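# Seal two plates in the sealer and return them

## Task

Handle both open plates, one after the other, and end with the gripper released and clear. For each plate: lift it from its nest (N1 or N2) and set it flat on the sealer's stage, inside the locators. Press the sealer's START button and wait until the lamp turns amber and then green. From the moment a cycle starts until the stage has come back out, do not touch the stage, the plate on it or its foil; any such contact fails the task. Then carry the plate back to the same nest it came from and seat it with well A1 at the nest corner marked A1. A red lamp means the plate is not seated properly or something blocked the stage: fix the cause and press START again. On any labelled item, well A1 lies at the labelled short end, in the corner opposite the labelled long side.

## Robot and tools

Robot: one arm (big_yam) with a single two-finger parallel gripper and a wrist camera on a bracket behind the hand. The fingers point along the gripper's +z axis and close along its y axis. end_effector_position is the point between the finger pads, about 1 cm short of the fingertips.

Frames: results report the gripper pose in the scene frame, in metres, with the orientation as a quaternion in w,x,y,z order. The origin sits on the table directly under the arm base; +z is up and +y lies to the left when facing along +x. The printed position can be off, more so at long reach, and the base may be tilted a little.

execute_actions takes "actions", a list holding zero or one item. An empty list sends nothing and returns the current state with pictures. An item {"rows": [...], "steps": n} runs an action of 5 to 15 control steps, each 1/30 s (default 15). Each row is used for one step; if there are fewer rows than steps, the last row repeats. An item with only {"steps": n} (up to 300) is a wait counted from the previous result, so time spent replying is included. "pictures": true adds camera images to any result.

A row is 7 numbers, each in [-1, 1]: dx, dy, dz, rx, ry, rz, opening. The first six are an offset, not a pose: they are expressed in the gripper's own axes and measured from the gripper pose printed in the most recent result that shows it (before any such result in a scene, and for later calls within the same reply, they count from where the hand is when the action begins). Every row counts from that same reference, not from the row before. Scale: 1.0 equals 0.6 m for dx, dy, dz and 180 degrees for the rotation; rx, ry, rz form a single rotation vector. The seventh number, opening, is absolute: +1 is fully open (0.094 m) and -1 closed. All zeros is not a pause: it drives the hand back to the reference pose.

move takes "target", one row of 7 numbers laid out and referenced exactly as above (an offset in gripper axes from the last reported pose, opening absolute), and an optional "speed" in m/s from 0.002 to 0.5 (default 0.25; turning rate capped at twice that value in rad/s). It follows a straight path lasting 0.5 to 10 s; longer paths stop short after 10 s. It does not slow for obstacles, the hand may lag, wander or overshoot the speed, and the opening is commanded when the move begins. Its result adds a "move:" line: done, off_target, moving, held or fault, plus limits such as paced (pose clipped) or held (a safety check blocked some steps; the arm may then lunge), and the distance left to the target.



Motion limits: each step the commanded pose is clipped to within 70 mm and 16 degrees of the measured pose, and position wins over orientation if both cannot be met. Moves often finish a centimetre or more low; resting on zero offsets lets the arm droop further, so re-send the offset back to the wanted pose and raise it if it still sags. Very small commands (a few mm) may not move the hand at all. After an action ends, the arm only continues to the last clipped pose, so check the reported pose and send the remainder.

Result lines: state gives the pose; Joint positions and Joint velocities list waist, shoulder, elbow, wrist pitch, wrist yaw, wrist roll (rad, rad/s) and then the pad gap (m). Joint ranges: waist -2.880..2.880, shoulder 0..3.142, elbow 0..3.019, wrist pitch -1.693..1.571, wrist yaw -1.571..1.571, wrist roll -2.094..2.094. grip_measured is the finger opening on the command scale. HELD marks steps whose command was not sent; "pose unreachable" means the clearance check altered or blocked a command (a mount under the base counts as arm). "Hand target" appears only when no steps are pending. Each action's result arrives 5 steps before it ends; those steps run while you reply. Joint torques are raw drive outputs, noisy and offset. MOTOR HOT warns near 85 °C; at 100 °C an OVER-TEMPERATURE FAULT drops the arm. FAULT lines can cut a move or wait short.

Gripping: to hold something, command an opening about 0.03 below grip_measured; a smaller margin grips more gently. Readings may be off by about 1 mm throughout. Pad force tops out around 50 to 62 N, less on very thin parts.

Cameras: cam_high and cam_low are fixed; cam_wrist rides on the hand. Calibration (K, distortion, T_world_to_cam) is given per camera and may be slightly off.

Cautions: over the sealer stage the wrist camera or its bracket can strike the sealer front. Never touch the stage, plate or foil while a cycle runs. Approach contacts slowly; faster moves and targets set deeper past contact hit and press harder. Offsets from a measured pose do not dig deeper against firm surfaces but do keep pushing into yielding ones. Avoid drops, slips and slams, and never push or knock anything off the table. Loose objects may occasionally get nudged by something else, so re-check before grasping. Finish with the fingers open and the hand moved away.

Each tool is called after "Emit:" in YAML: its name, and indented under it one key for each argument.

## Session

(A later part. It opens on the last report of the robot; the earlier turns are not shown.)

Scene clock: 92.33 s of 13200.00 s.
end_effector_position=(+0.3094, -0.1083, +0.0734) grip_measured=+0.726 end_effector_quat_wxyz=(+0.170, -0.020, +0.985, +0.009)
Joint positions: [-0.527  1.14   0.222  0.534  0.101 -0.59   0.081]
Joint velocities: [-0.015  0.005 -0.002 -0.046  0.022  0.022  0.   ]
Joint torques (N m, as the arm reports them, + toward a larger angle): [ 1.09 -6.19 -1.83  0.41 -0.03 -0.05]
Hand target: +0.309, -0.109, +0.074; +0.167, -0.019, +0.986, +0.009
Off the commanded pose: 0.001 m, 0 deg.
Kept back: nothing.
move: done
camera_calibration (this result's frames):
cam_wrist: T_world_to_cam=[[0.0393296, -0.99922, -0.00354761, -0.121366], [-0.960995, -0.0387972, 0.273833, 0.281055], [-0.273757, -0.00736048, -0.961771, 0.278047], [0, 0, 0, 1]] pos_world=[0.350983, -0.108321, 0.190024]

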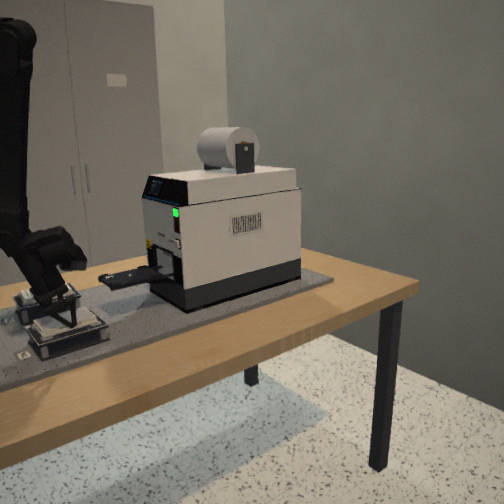

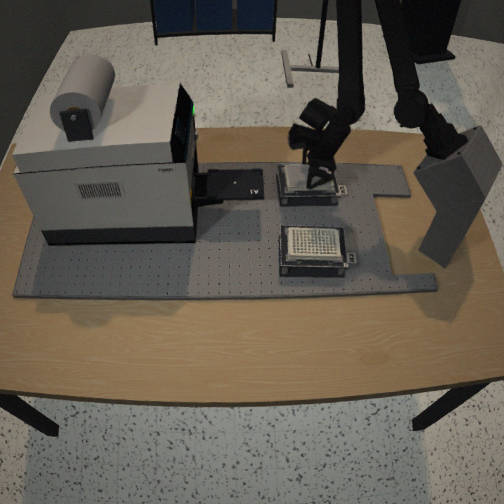

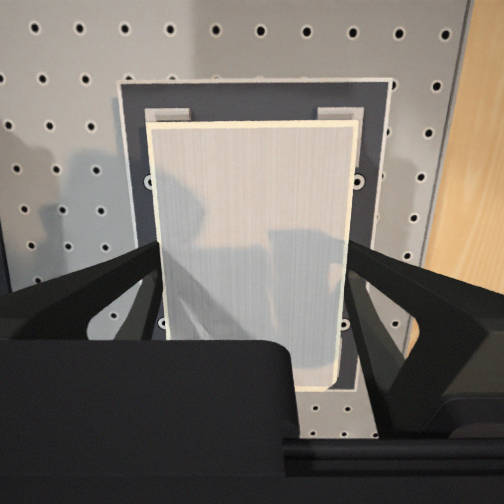

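Overshot ~1.5 mm; target (.3125,−.113,.068).

Emit:
move:
  target: [-0.002,-0.008,0.010,0.003,-0.003,0.001,0.71]
  speed: 0.01

Scene clock: 93.57 s of 13200.00 s.
end_effector_position=(+0.3121, -0.1081, +0.0720) grip_measured=+0.726 end_effector_quat_wxyz=(+0.176, -0.019, +0.984, +0.010)
Joint positions: [-0.528  1.155  0.225  0.554  0.094 -0.59   0.081]
Joint velocities: [-0.005 -0.005 -0.002  0.007 -0.022  0.022 -0.   ]
Joint torques (N m, as the arm reports them, + toward a larger angle): [ 0.12 -4.89 -1.26  1.17 -0.36 -0.1 ]
Hand target: +0.313, -0.113, +0.068; +0.175, -0.017, +0.984, +0.005
Off the commanded pose: 0.006 m, 1 deg.
Kept back: nothing.
move: done
camera_calibration (this result's frames):
cam_wrist: T_world_to_cam=[[0.0383751, -0.999253, -0.00452019, -0.120914], [-0.963937, -0.0382102, 0.263373, 0.285771], [-0.263349, -0.00574978, -0.964683, 0.274489], [0, 0, 0, 1]] pos_world=[0.352392, -0.108327, 0.188984]

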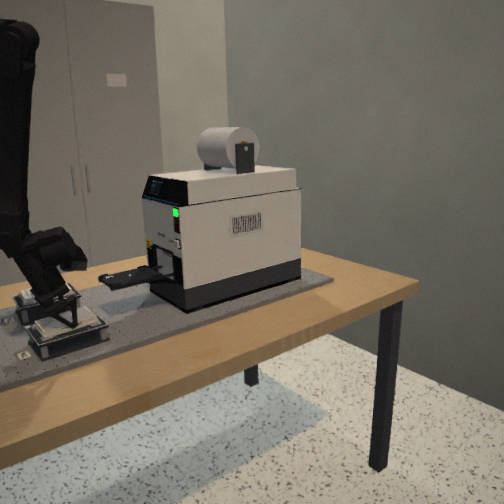

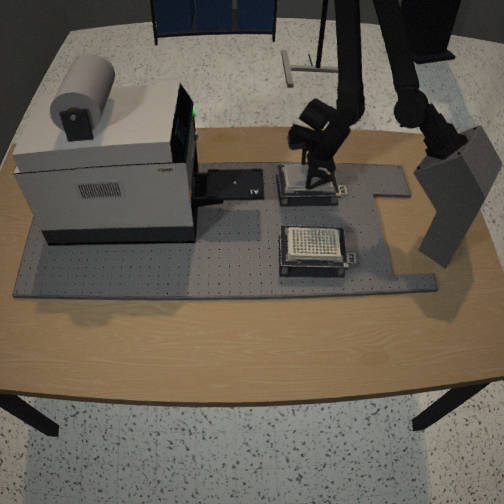

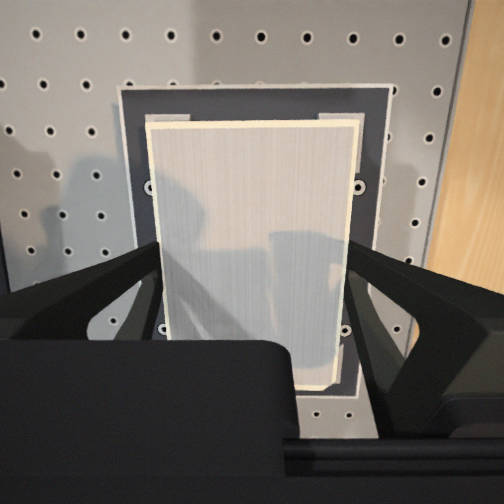

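Try releasing here and inspect.

Emit:
move:
  target: [0,-0.003,0.002,0,0,0,1]
  speed: 0.02

Emit:
move:
  target: [-0.014,0.012,-0.045,0,0,0,1]
  speed: 0.04

Emit:
zoom_image:
  camera: "cam_high"
  region: [0,260,130,370]

Emit:
zoom_image:
  camera: "cam_wrist"
  region: [100,70,400,400]

Scene clock: 99.27 s of 13200.00 s.
end_effector_position=(+0.3125, -0.1074, +0.0721) grip_measured=+1.000 end_effector_quat_wxyz=(+0.177, -0.019, +0.984, +0.012)
Joint positions: [-0.528  1.155  0.225  0.554  0.089 -0.59   0.094]
Joint velocities: [-0.015 -0.005 -0.007  0.002  0.007  0.037  0.   ]
Joint torques (N m, as the arm reports them, + toward a larger angle): [ 0.74 -5.76 -1.64  0.77 -0.29 -0.09]
Hand target: +0.313, -0.110, +0.071; +0.176, -0.019, +0.984, +0.010
Off the commanded pose: 0.003 m, 0 deg.
Kept back: nothing.
After step 90, 2.00 s passed at rest.
move: done
camera_calibration (this result's frames):
cam_wrist: T_world_to_cam=[[0.0396741, -0.99918, -0.00809398, -0.120401], [-0.964519, -0.0404113, 0.260901, 0.286247], [-0.261014, -0.0025442, -0.965332, 0.274411], [0, 0, 0, 1]] pos_world=[0.352493, -0.108037, 0.189241]

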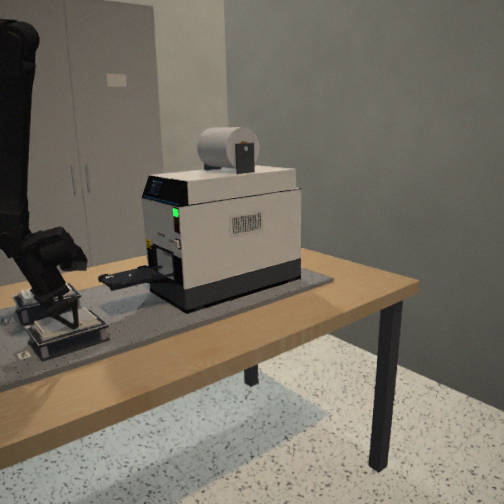

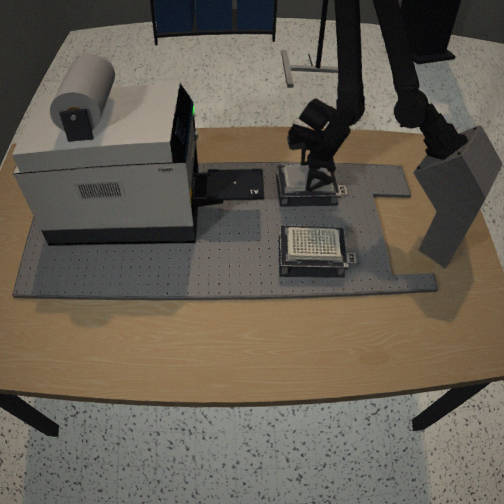

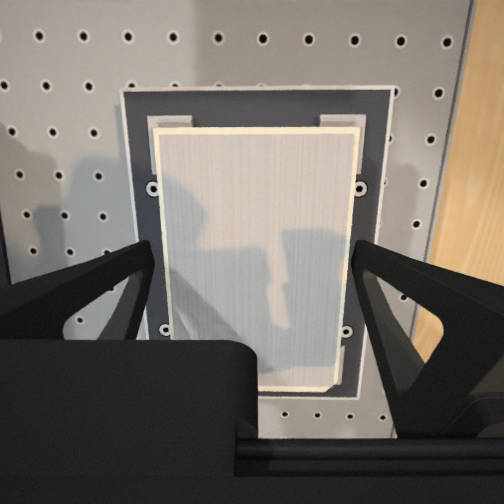

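Scene clock: 100.30 s of 13200.00 s.
end_effector_position=(+0.3121, -0.1072, +0.0986) grip_measured=+1.000 end_effector_quat_wxyz=(+0.178, -0.020, +0.984, +0.004)
Joint positions: [-0.482  0.994  0.195  0.433  0.144 -0.578  0.094]
Joint velocities: [-0.005  0.005  0.002 -0.002  0.007 -0.007  0.   ]
Joint torques (N m, as the arm reports them, + toward a larger angle): [ 2.24 -5.47 -1.13  0.63 -0.08  0.01]
Hand target: +0.310, -0.101, +0.100; +0.177, -0.020, +0.984, +0.011
Off the commanded pose: 0.007 m, 1 deg.
Kept back: nothing.
move: done
camera_calibration (this result's frames):
cam_wrist: T_world_to_cam=[[0.0378844, -0.999254, 0.00744288, -0.120919], [-0.965462, -0.0346798, 0.258227, 0.280163], [-0.257777, -0.0169686, -0.966055, 0.297348], [0, 0, 0, 1]] pos_world=[0.351717, -0.106068, 0.215809]

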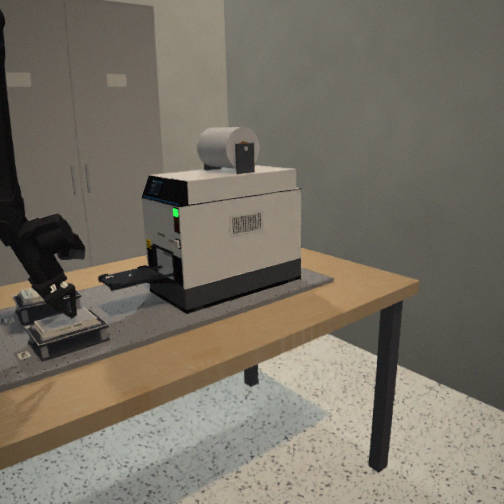

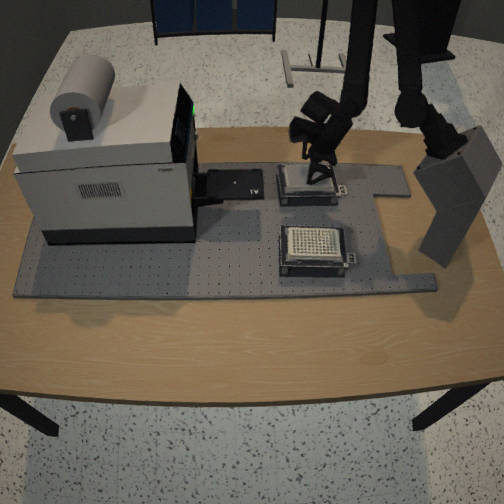

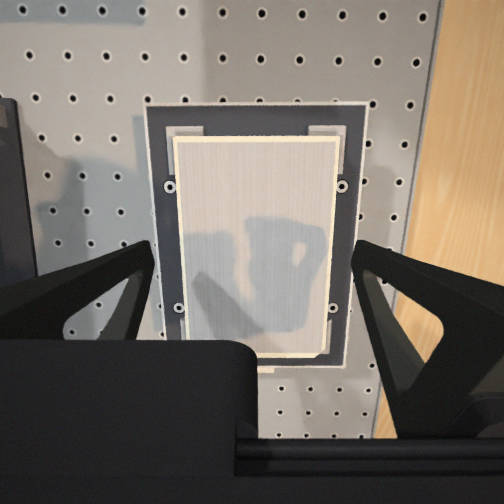

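Region (0, 260, 130, 370) of cam_high's 504x504 image, scaled by 3.877, with more detail than that image has; it fills the top 426 rows of this view, and the rest is white.

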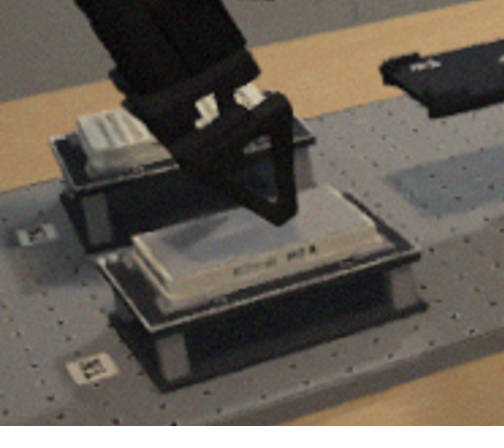

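Region (100, 70, 400, 400) of cam_wrist's 504x504 image, scaled by 1.527, with more detail than that image has; it fills the left 458 columns of this view, and the rest is white.

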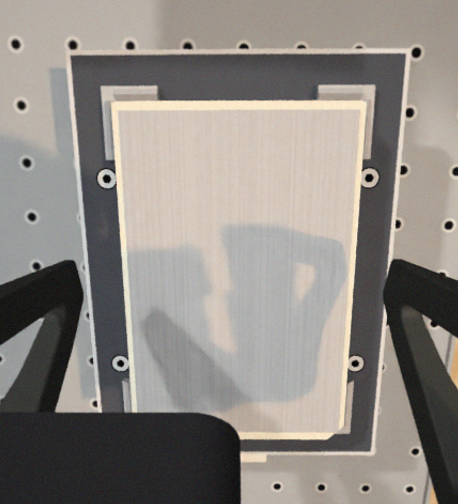

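Emit:
move:
  target: [-0.025,0,-0.065,0,0,0,1]

Emit:
move:
  target: [0,0.35,0.015,0,0.003,0.013,1]

Scene clock: 101.40 s of 13200.00 s.
end_effector_position=(+0.3149, -0.1142, +0.1409) grip_measured=+1.000 end_effector_quat_wxyz=(+0.184, -0.019, +0.983, -0.005)
Joint positions: [-0.422  0.706  0.184  0.17   0.21  -0.562  0.094]
Joint velocities: [-0.005 -0.015 -0.012  0.017 -0.051 -0.037  0.   ]
Joint torques (N m, as the arm reports them, + toward a larger angle): [ 1.47 -3.25  1.91  0.56 -0.07  0.04]
Hand target: +0.312, -0.107, +0.139; +0.179, -0.020, +0.984, +0.004
Off the commanded pose: 0.007 m, 1 deg.
Kept back: nothing.
move: done
camera_calibration (this result's frames):
cam_wrist: T_world_to_cam=[[0.0329615, -0.999131, 0.0255284, -0.129296], [-0.968499, -0.0256222, 0.247697, 0.275168], [-0.246828, -0.0328887, -0.968501, 0.333963], [0, 0, 0, 1]] pos_world=[0.353193, -0.111149, 0.258586]

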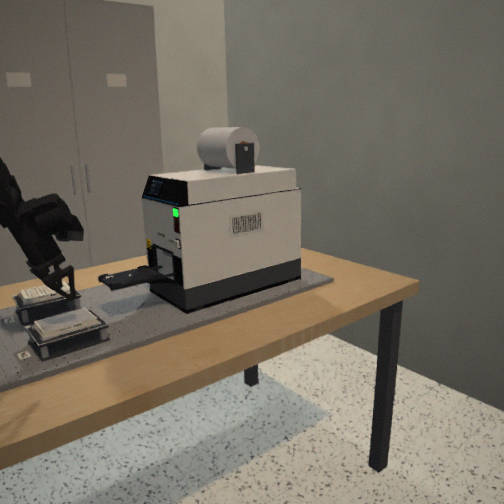

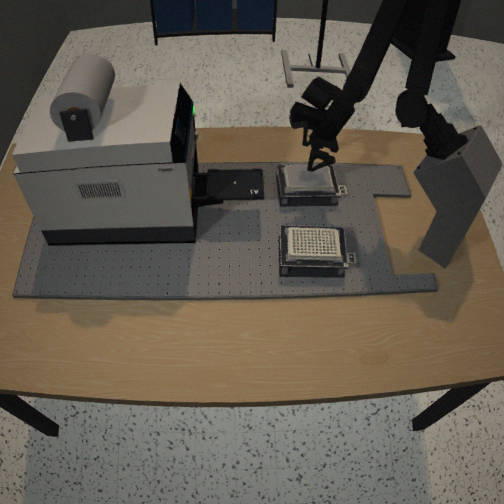

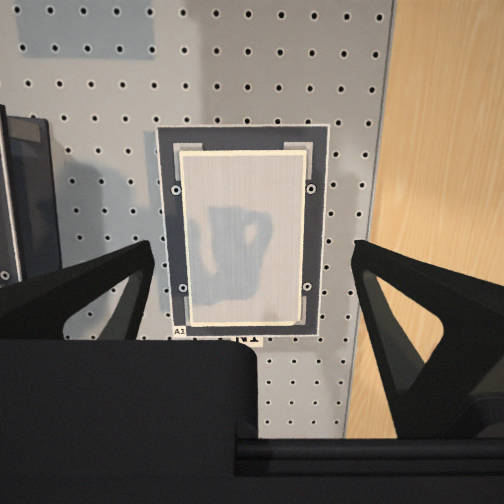

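Scene clock: 102.83 s of 13200.00 s.
end_effector_position=(+0.3111, +0.0884, +0.1282) grip_measured=+1.000 end_effector_quat_wxyz=(+0.175, -0.013, +0.984, -0.010)
Joint positions: [ 0.319  1.588  0.261  0.742  0.898 -0.157  0.094]
Joint velocities: [-0.005 -0.024 -0.002 -0.012  0.007 -0.022  0.   ]
Joint torques (N m, as the arm reports them, + toward a larger angle): [ 6.71 -4.28 -0.69  1.11  0.09  0.  ]
Hand target: +0.316, +0.090, +0.132; +0.183, -0.003, +0.983, -0.006
Off the commanded pose: 0.007 m, 2 deg.
Kept back: nothing.
move: done
camera_calibration (this result's frames):
cam_wrist: T_world_to_cam=[[0.0205397, -0.999258, 0.0325934, 0.0765837], [-0.96413, -0.0111676, 0.265197, 0.274907], [-0.264636, -0.0368714, -0.963643, 0.332668], [0, 0, 0, 1]] pos_world=[0.351509, 0.0918628, 0.245172]

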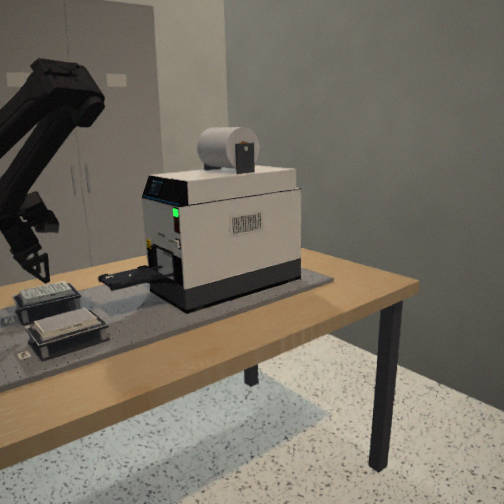

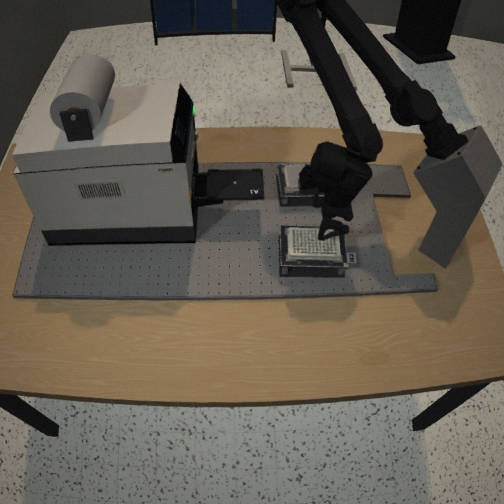

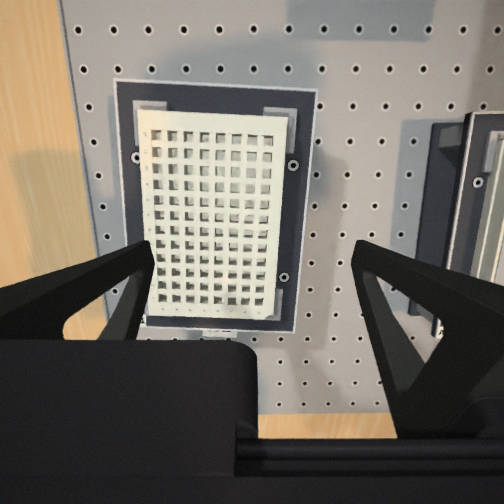

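Emit:
move:
  target: [-0.010,0.030,0.05,-0.005,0,0.019,1]
  speed: 0.08

Scene clock: 103.83 s of 13200.00 s.
end_effector_position=(+0.3256, +0.1113, +0.1082) grip_measured=+1.000 end_effector_quat_wxyz=(+0.177, +0.002, +0.984, +0.009)
Joint positions: [ 0.294  1.699  0.33   0.799  0.845 -0.142  0.094]
Joint velocities: [-0.005 -0.015 -0.007 -0.007 -0.022  0.022  0.   ]
Joint torques (N m, as the arm reports them, + toward a larger angle): [ 5.13 -3.85 -0.92  1.05 -0.12  0.02]
Hand target: +0.327, +0.106, +0.103; +0.175, +0.014, +0.985, +0.003
Off the commanded pose: 0.008 m, 2 deg.
Kept back: nothing.
move: done
camera_calibration (this result's frames):
cam_wrist: T_world_to_cam=[[-0.00264942, -0.99995, -0.00965494, 0.111995], [-0.965352, 0.0000381657, 0.26095, 0.294088], [-0.260937, 0.0100118, -0.965304, 0.311792], [0, 0, 0, 1]] pos_world=[0.365553, 0.108856, 0.225313]

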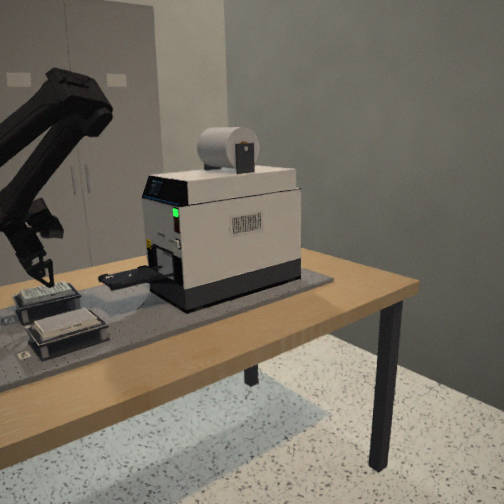

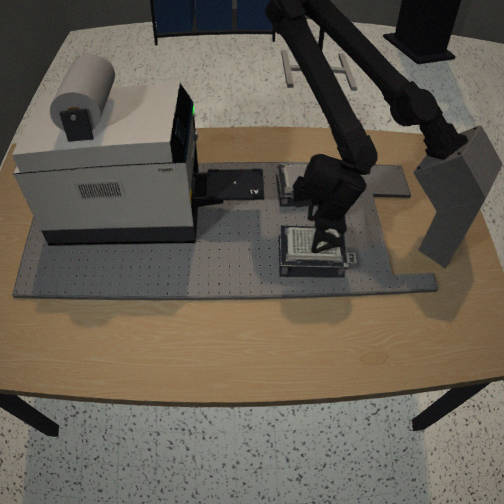

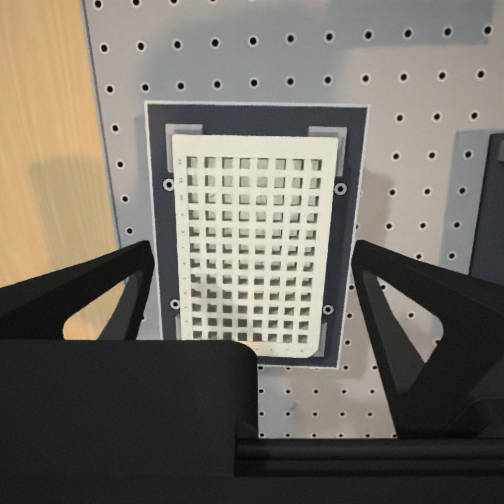

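Emit:
move:
  target: [0.011,-0.009,0.028,0.003,0.002,0.014,1]
  speed: 0.03

Scene clock: 105.17 s of 13200.00 s.
end_effector_position=(+0.3240, +0.1114, +0.0968) grip_measured=+1.000 end_effector_quat_wxyz=(+0.176, +0.012, +0.984, +0.014)
Joint positions: [ 0.262  1.741  0.335  0.852  0.811 -0.141  0.094]
Joint velocities: [-0.005 -0.005 -0.002  0.007 -0.022 -0.066  0.   ]
Joint torques (N m, as the arm reports them, + toward a larger angle): [ 5.13 -4.21 -1.26  1.12 -0.15  0.02]
Hand target: +0.325, +0.107, +0.090; +0.173, +0.024, +0.985, +0.008
Off the commanded pose: 0.009 m, 2 deg.
Kept back: nothing.
move: done
camera_calibration (this result's frames):
cam_wrist: T_world_to_cam=[[-0.0216976, -0.999468, -0.0243507, 0.119513], [-0.964658, 0.0145316, 0.263106, 0.293427], [-0.262612, 0.0291989, -0.96446, 0.298715], [0, 0, 0, 1]] pos_world=[0.364096, 0.106463, 0.213807]

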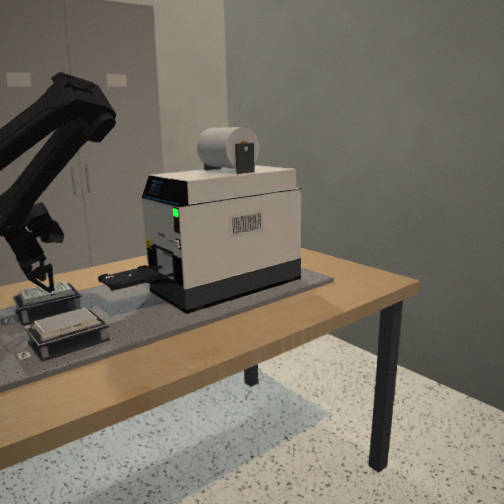

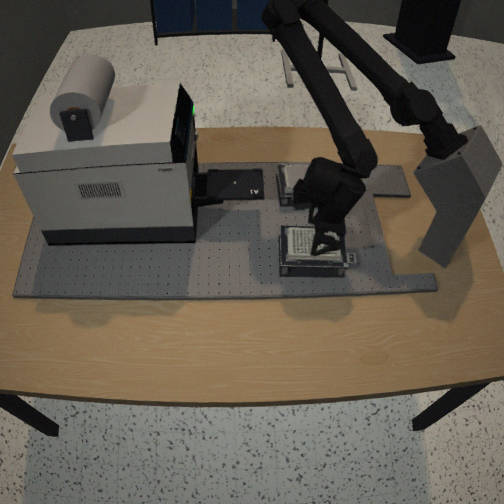

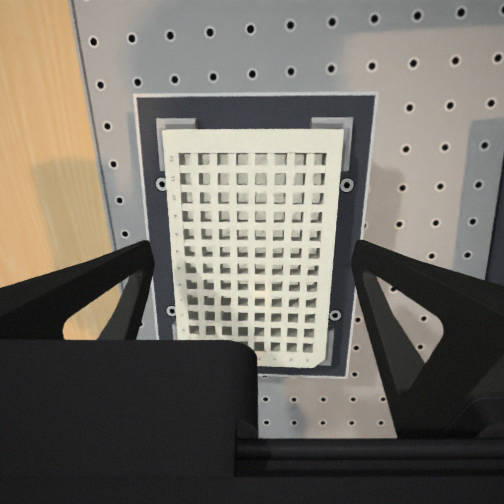

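Target (.325,.106,.072), less roll.

Emit:
move:
  target: [0.012,-0.009,0.039,0.010,0.002,0.006,1]
  speed: 0.025

Scene clock: 106.67 s of 13200.00 s.
end_effector_position=(+0.3245, +0.1124, +0.0795) grip_measured=+1.000 end_effector_quat_wxyz=(+0.175, +0.021, +0.984, +0.009)
Joint positions: [ 0.225  1.812  0.359  0.918  0.794 -0.153  0.094]
Joint velocities: [-0.015 -0.005 -0.002 -0.002 -0.037 -0.022  0.   ]
Joint torques (N m, as the arm reports them, + toward a larger angle): [ 5.24 -4.51 -1.8   1.14 -0.15 -0.17]
Hand target: +0.326, +0.107, +0.073; +0.172, +0.025, +0.985, +0.001
Off the commanded pose: 0.009 m, 1 deg.
Kept back: nothing.
move: done
camera_calibration (this result's frames):
cam_wrist: T_world_to_cam=[[-0.0410405, -0.999027, -0.0161763, 0.125654], [-0.963367, 0.0352708, 0.265857, 0.295575], [-0.265028, 0.0264946, -0.963877, 0.283152], [0, 0, 0, 1]] pos_world=[0.364947, 0.107605, 0.196376]

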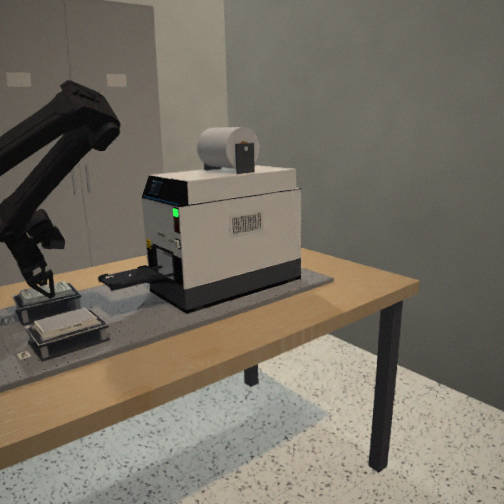

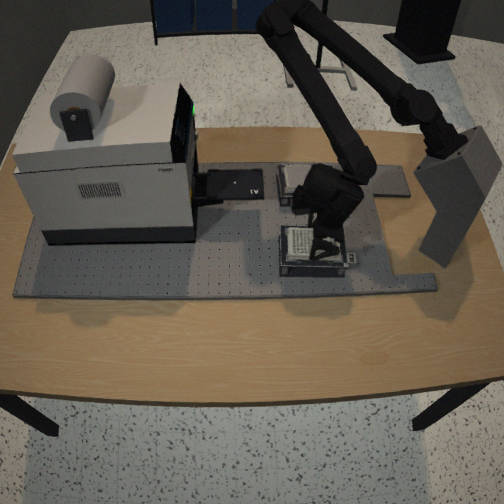

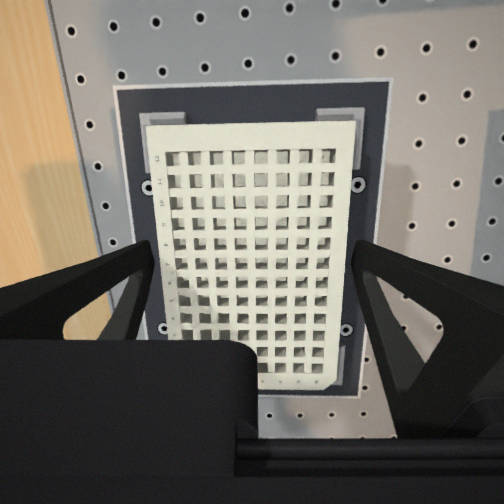

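Yaw overshoot; correct before gripping.

Emit:
move:
  target: [0.003,-0.008,0.013,0.002,0,-0.009,1]
  speed: 0.02

Emit:
move:
  target: [0,-0.003,0.004,0,0,0,0.71]
  speed: 0.02

Scene clock: 107.87 s of 13200.00 s.
end_effector_position=(+0.3260, +0.1134, +0.0786) grip_measured=+1.000 end_effector_quat_wxyz=(+0.179, +0.006, +0.984, +0.011)
Joint positions: [ 0.22   1.816  0.359  0.932  0.778 -0.191  0.094]
Joint velocities: [-0.015 -0.005 -0.017 -0.002  0.051  0.066  0.   ]
Joint torques (N m, as the arm reports them, + toward a larger angle): [ 5.5  -4.36 -2.06  1.07 -0.17 -0.16]
Hand target: +0.325, +0.108, +0.072; +0.174, +0.008, +0.985, +0.003
Off the commanded pose: 0.009 m, 1 deg.
Kept back: nothing.
move: done
camera_calibration (this result's frames):
cam_wrist: T_world_to_cam=[[-0.0110938, -0.999809, -0.016085, 0.116979], [-0.966077, 0.00656604, 0.258169, 0.301892], [-0.258014, 0.0184034, -0.965966, 0.281454], [0, 0, 0, 1]] pos_world=[0.365568, 0.109795, 0.195817]

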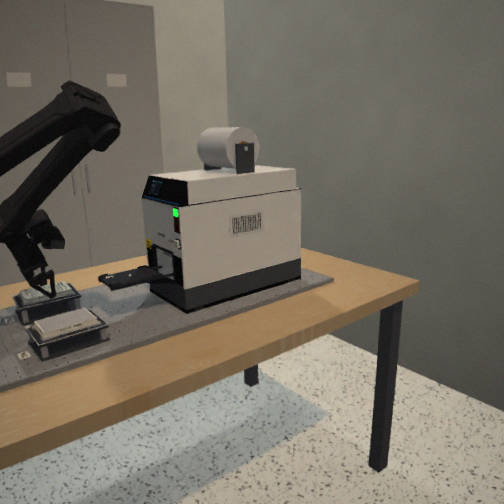

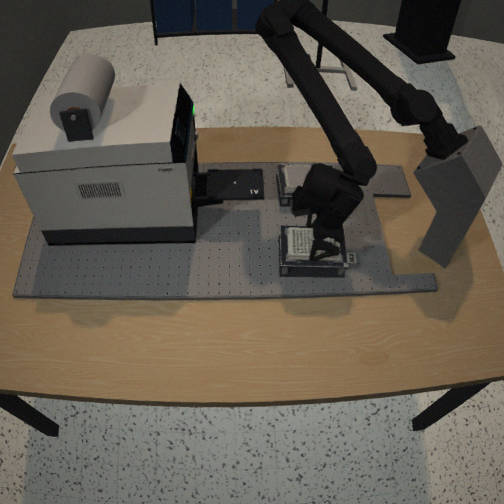

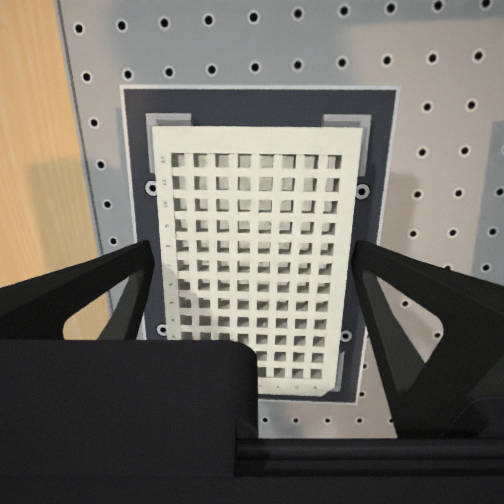

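Scene clock: 108.57 s of 13200.00 s.
end_effector_position=(+0.3260, +0.1133, +0.0786) grip_measured=+0.726 end_effector_quat_wxyz=(+0.179, +0.006, +0.984, +0.011)
Joint positions: [ 0.22   1.816  0.359  0.932  0.779 -0.191  0.081]
Joint velocities: [-0.015 -0.005  0.007 -0.002  0.007  0.007  0.   ]
Joint torques (N m, as the arm reports them, + toward a larger angle): [ 6.47 -5.08 -2.35  0.92 -0.51 -0.14]
Hand target: +0.327, +0.112, +0.076; +0.178, +0.006, +0.984, +0.011
Off the commanded pose: 0.003 m, 0 deg.
Kept back: nothing.
move: done
camera_calibration (this result's frames):
cam_wrist: T_world_to_cam=[[-0.0112248, -0.999813, -0.0157341, 0.11693], [-0.966056, 0.0067818, 0.258243, 0.301845], [-0.258088, 0.0180988, -0.965952, 0.281504], [0, 0, 0, 1]] pos_world=[0.365565, 0.109766, 0.195809]

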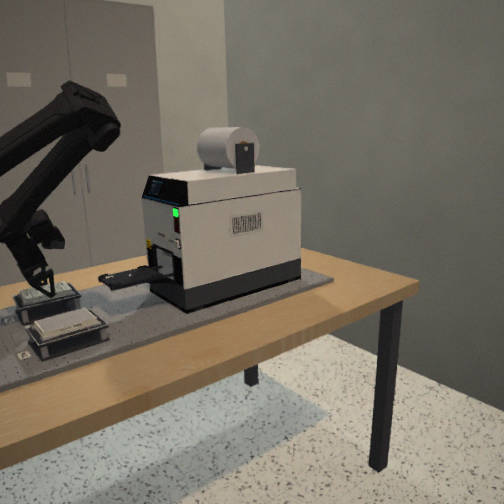

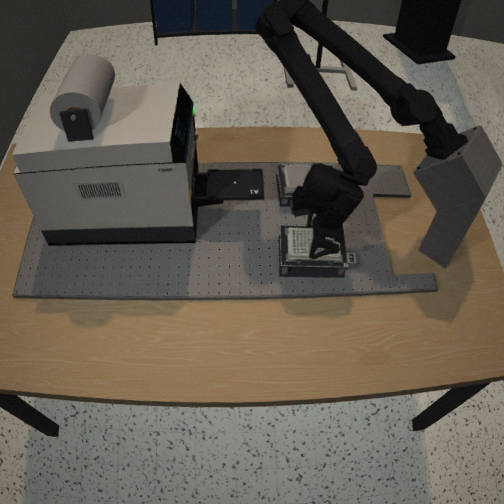

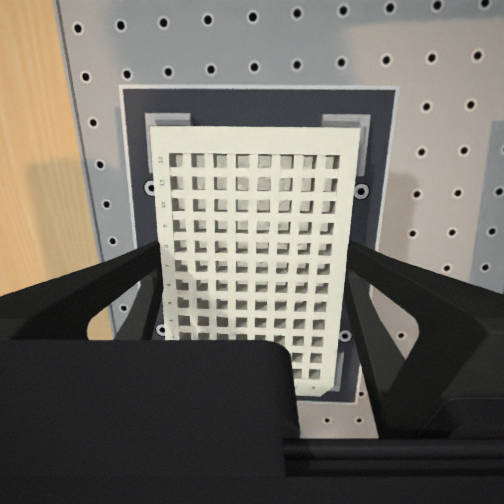

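Emit:
move:
  target: [-0.016,0.01,-0.048,0,0,0,0.71]
  speed: 0.03

Emit:
move:
  target: [-0.042,0,-0.112,0,0,0,0.71]
  speed: 0.15

Emit:
move:
  target: [-0.30,-0.27,0.12,0,0,-0.008,0.71]
  speed: 0.2

Scene clock: 110.13 s of 13200.00 s.
end_effector_position=(+0.3288, +0.1147, +0.1037) grip_measured=+0.726 end_effector_quat_wxyz=(+0.179, +0.009, +0.984, +0.005)
Joint positions: [ 0.292  1.728  0.347  0.821  0.854 -0.136  0.081]
Joint velocities: [-0.005  0.005 -0.007 -0.002 -0.037  0.022  0.   ]
Joint torques (N m, as the arm reports them, + toward a larger angle): [ 8.56 -5.31 -2.4   0.38  0.04  0.02]
Hand target: +0.325, +0.118, +0.109; +0.179, +0.006, +0.984, +0.010
Off the commanded pose: 0.008 m, 1 deg.
Kept back: nothing.
move: done
camera_calibration (this result's frames):
cam_wrist: T_world_to_cam=[[-0.0193997, -0.999803, -0.00419052, 0.120279], [-0.966044, 0.0176642, 0.257772, 0.296858], [-0.257648, 0.00904893, -0.966197, 0.307359], [0, 0, 0, 1]] pos_world=[0.368301, 0.112231, 0.220952]

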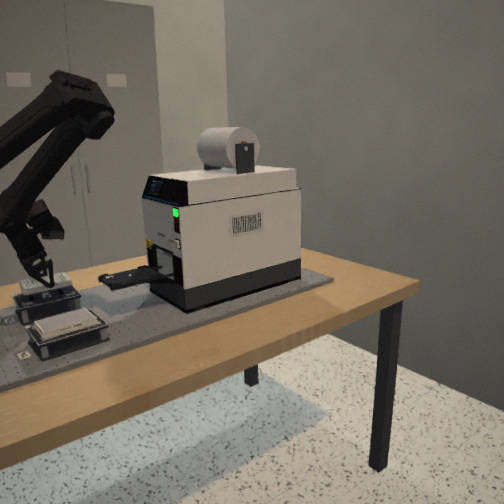

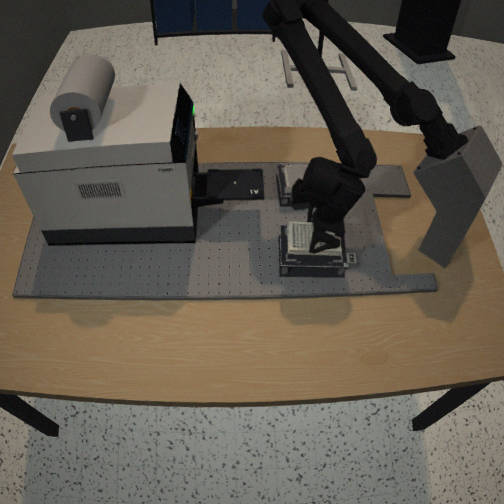

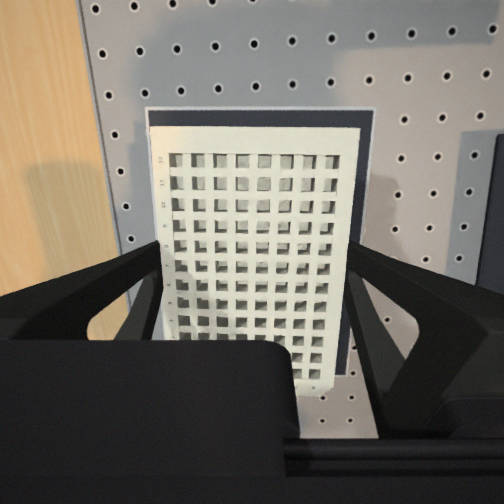

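Scene clock: 111.13 s of 13200.00 s.
end_effector_position=(+0.3297, +0.1085, +0.1722) grip_measured=+0.726 end_effector_quat_wxyz=(+0.180, +0.010, +0.984, -0.001)
Joint positions: [0.474 1.448 0.325 0.423 1.012 0.038 0.081]
Joint velocities: [ 0.005  0.005 -0.012  0.002 -0.037  0.007 -0.001]
Joint torques (N m, as the arm reports them, + toward a larger angle): [ 7.04 -3.38  1.59  0.42  0.13  0.03]
Hand target: +0.328, +0.112, +0.174; +0.181, +0.009, +0.983, +0.003
Off the commanded pose: 0.006 m, 1 deg.
Kept back: nothing.
move: done
camera_calibration (this result's frames):
cam_wrist: T_world_to_cam=[[-0.021658, -0.999748, 0.00590596, 0.113414], [-0.966768, 0.022448, 0.254666, 0.280464], [-0.254735, -0.000194138, -0.967011, 0.374084], [0, 0, 0, 1]] pos_world=[0.368893, 0.107162, 0.289649]

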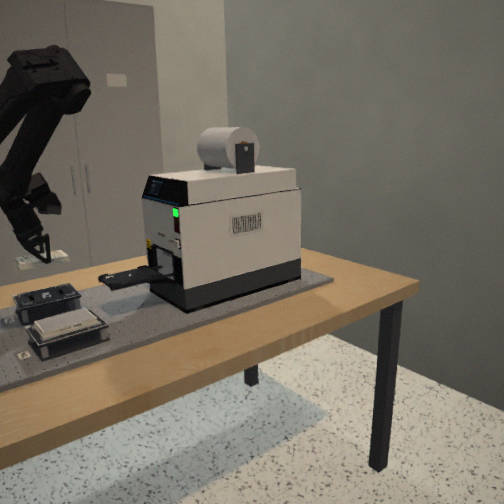

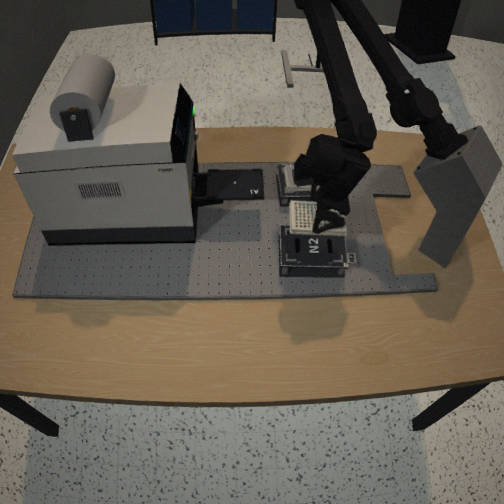

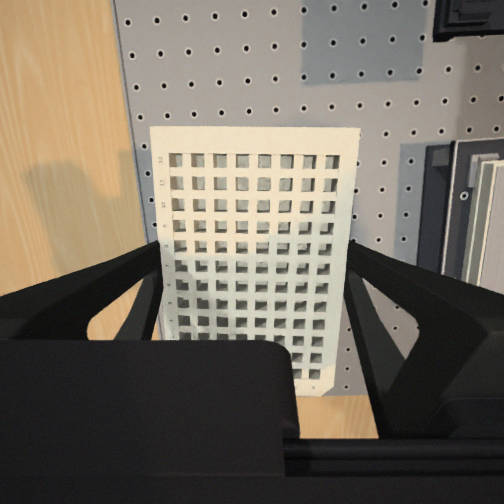

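Scene clock: 112.87 s of 13200.00 s.
end_effector_position=(+0.5095, -0.0496, +0.1662) grip_measured=+0.726 end_effector_quat_wxyz=(+0.176, -0.002, +0.984, +0.006)
Joint positions: [ 0.01   1.1    0.688 -0.035  0.601 -0.333  0.081]
Joint velocities: [-0.005 -0.005 -0.002 -0.017 -0.007 -0.11  -0.   ]
Joint torques (N m, as the arm reports them, + toward a larger angle): [ 3.51 -7.12  5.38  0.59 -0.2  -0.17]
Hand target: +0.515, -0.058, +0.166; +0.176, -0.001, +0.984, +0.000
Off the commanded pose: 0.013 m, 1 deg.
Kept back: nothing.
move: off_target
camera_calibration (this result's frames):
cam_wrist: T_world_to_cam=[[0.00295353, -0.999992, -0.00274222, -0.0518889], [-0.965042, -0.00356897, 0.262071, 0.455967], [-0.262079, 0.00187232, -0.965045, 0.41752], [0, 0, 0, 1]] pos_world=[0.549604, -0.0510429, 0.283287]

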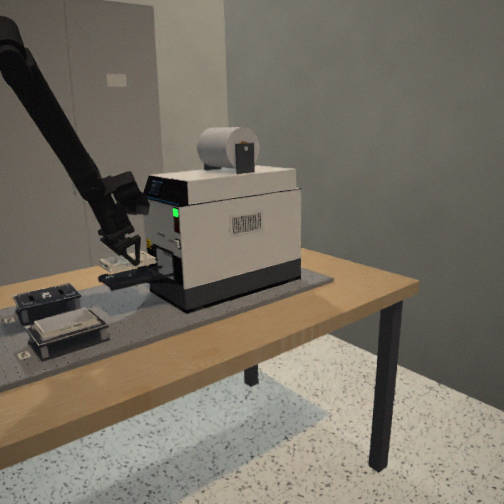

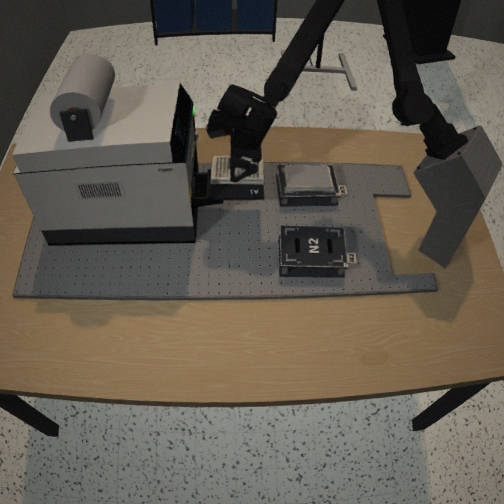

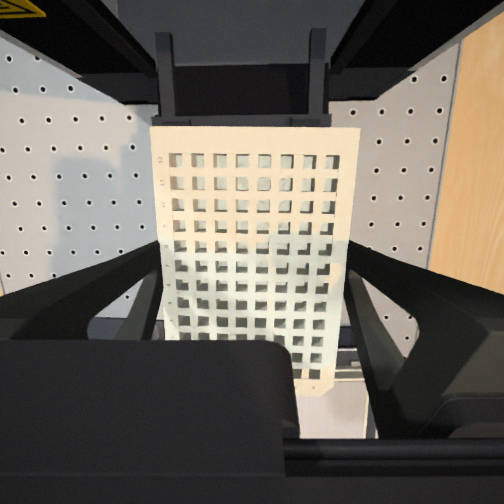

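Target (.523,−.053,.137), qw .181, qx −.009.

Emit:
move:
  target: [-0.004,-0.006,0.0535,0.004,-0.003,-0.004,0.71]
  speed: 0.04

Scene clock: 114.70 s of 13200.00 s.
end_effector_position=(+0.5090, -0.0419, +0.1397) grip_measured=+0.726 end_effector_quat_wxyz=(+0.173, -0.015, +0.985, +0.008)
Joint positions: [-0.024  1.176  0.689  0.039  0.564 -0.37   0.081]
Joint velocities: [-0.005  0.005  0.012 -0.007  0.022  0.081  0.001]
Joint torques (N m, as the arm reports them, + toward a larger angle): [ 3.5  -6.95  5.87  1.21 -0.2  -0.17]
Hand target: +0.523, -0.053, +0.138; +0.181, -0.006, +0.984, -0.001
Off the commanded pose: 0.018 m, 2 deg.
Kept back: nothing.
move: off_target
camera_calibration (this result's frames):
cam_wrist: T_world_to_cam=[[0.0298487, -0.999551, -0.00265365, -0.0579181], [-0.962991, -0.0294683, 0.267916, 0.459521], [-0.267874, -0.00544152, -0.963439, 0.394176], [0, 0, 0, 1]] pos_world=[0.549833, -0.0422059, 0.256497]

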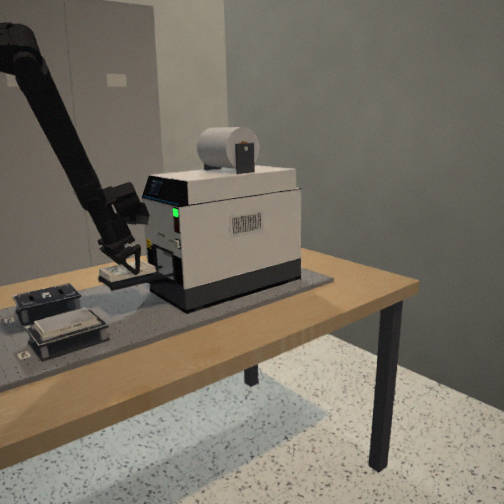

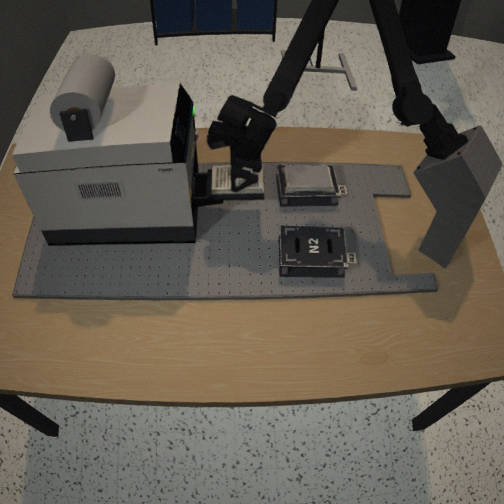

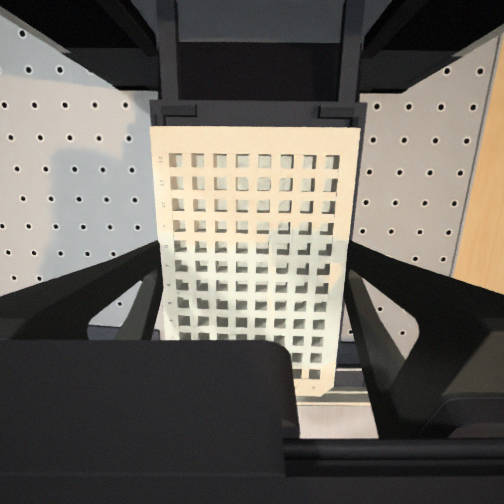

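Need +4 x, −1.5 y. Target (.525,−.054,.136).

Emit:
move:
  target: [-0.022,-0.021,0.015,0.006,-0.006,0.006,0.71]
  speed: 0.015

Scene clock: 116.43 s of 13200.00 s.
end_effector_position=(+0.5117, -0.0439, +0.1393) grip_measured=+0.726 end_effector_quat_wxyz=(+0.177, -0.012, +0.984, +0.010)
Joint positions: [-0.03   1.176  0.692  0.045  0.554 -0.371  0.081]
Joint velocities: [-0.005 -0.015 -0.007 -0.017 -0.037  0.007 -0.   ]
Joint torques (N m, as the arm reports them, + toward a larger angle): [ 3.26 -6.92  5.8   1.15 -0.23 -0.15]
Hand target: +0.524, -0.054, +0.136; +0.182, -0.004, +0.983, +0.001
Off the commanded pose: 0.017 m, 2 deg.
Kept back: nothing.
move: off_target
camera_calibration (this result's frames):
cam_wrist: T_world_to_cam=[[0.0249674, -0.999667, -0.00655334, -0.0569824], [-0.964975, -0.0258123, 0.261068, 0.464307], [-0.26115, -0.000194363, -0.965298, 0.391599], [0, 0, 0, 1]] pos_world=[0.551734, -0.0449024, 0.25642]

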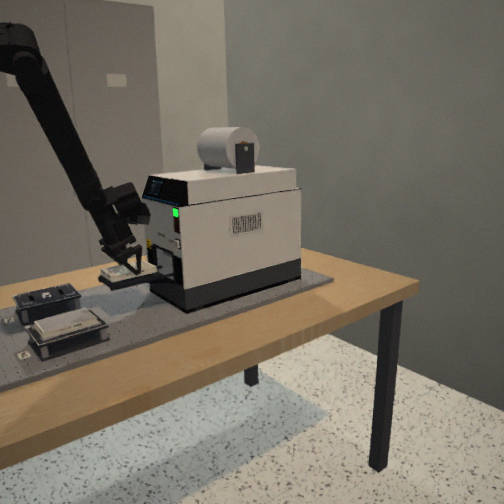

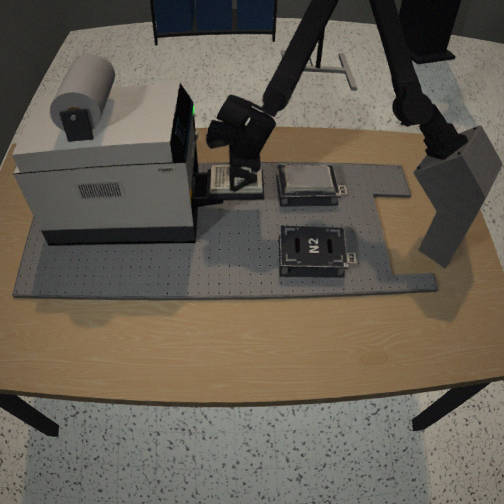

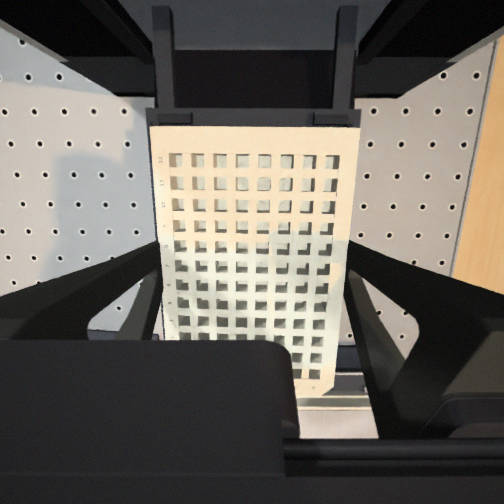

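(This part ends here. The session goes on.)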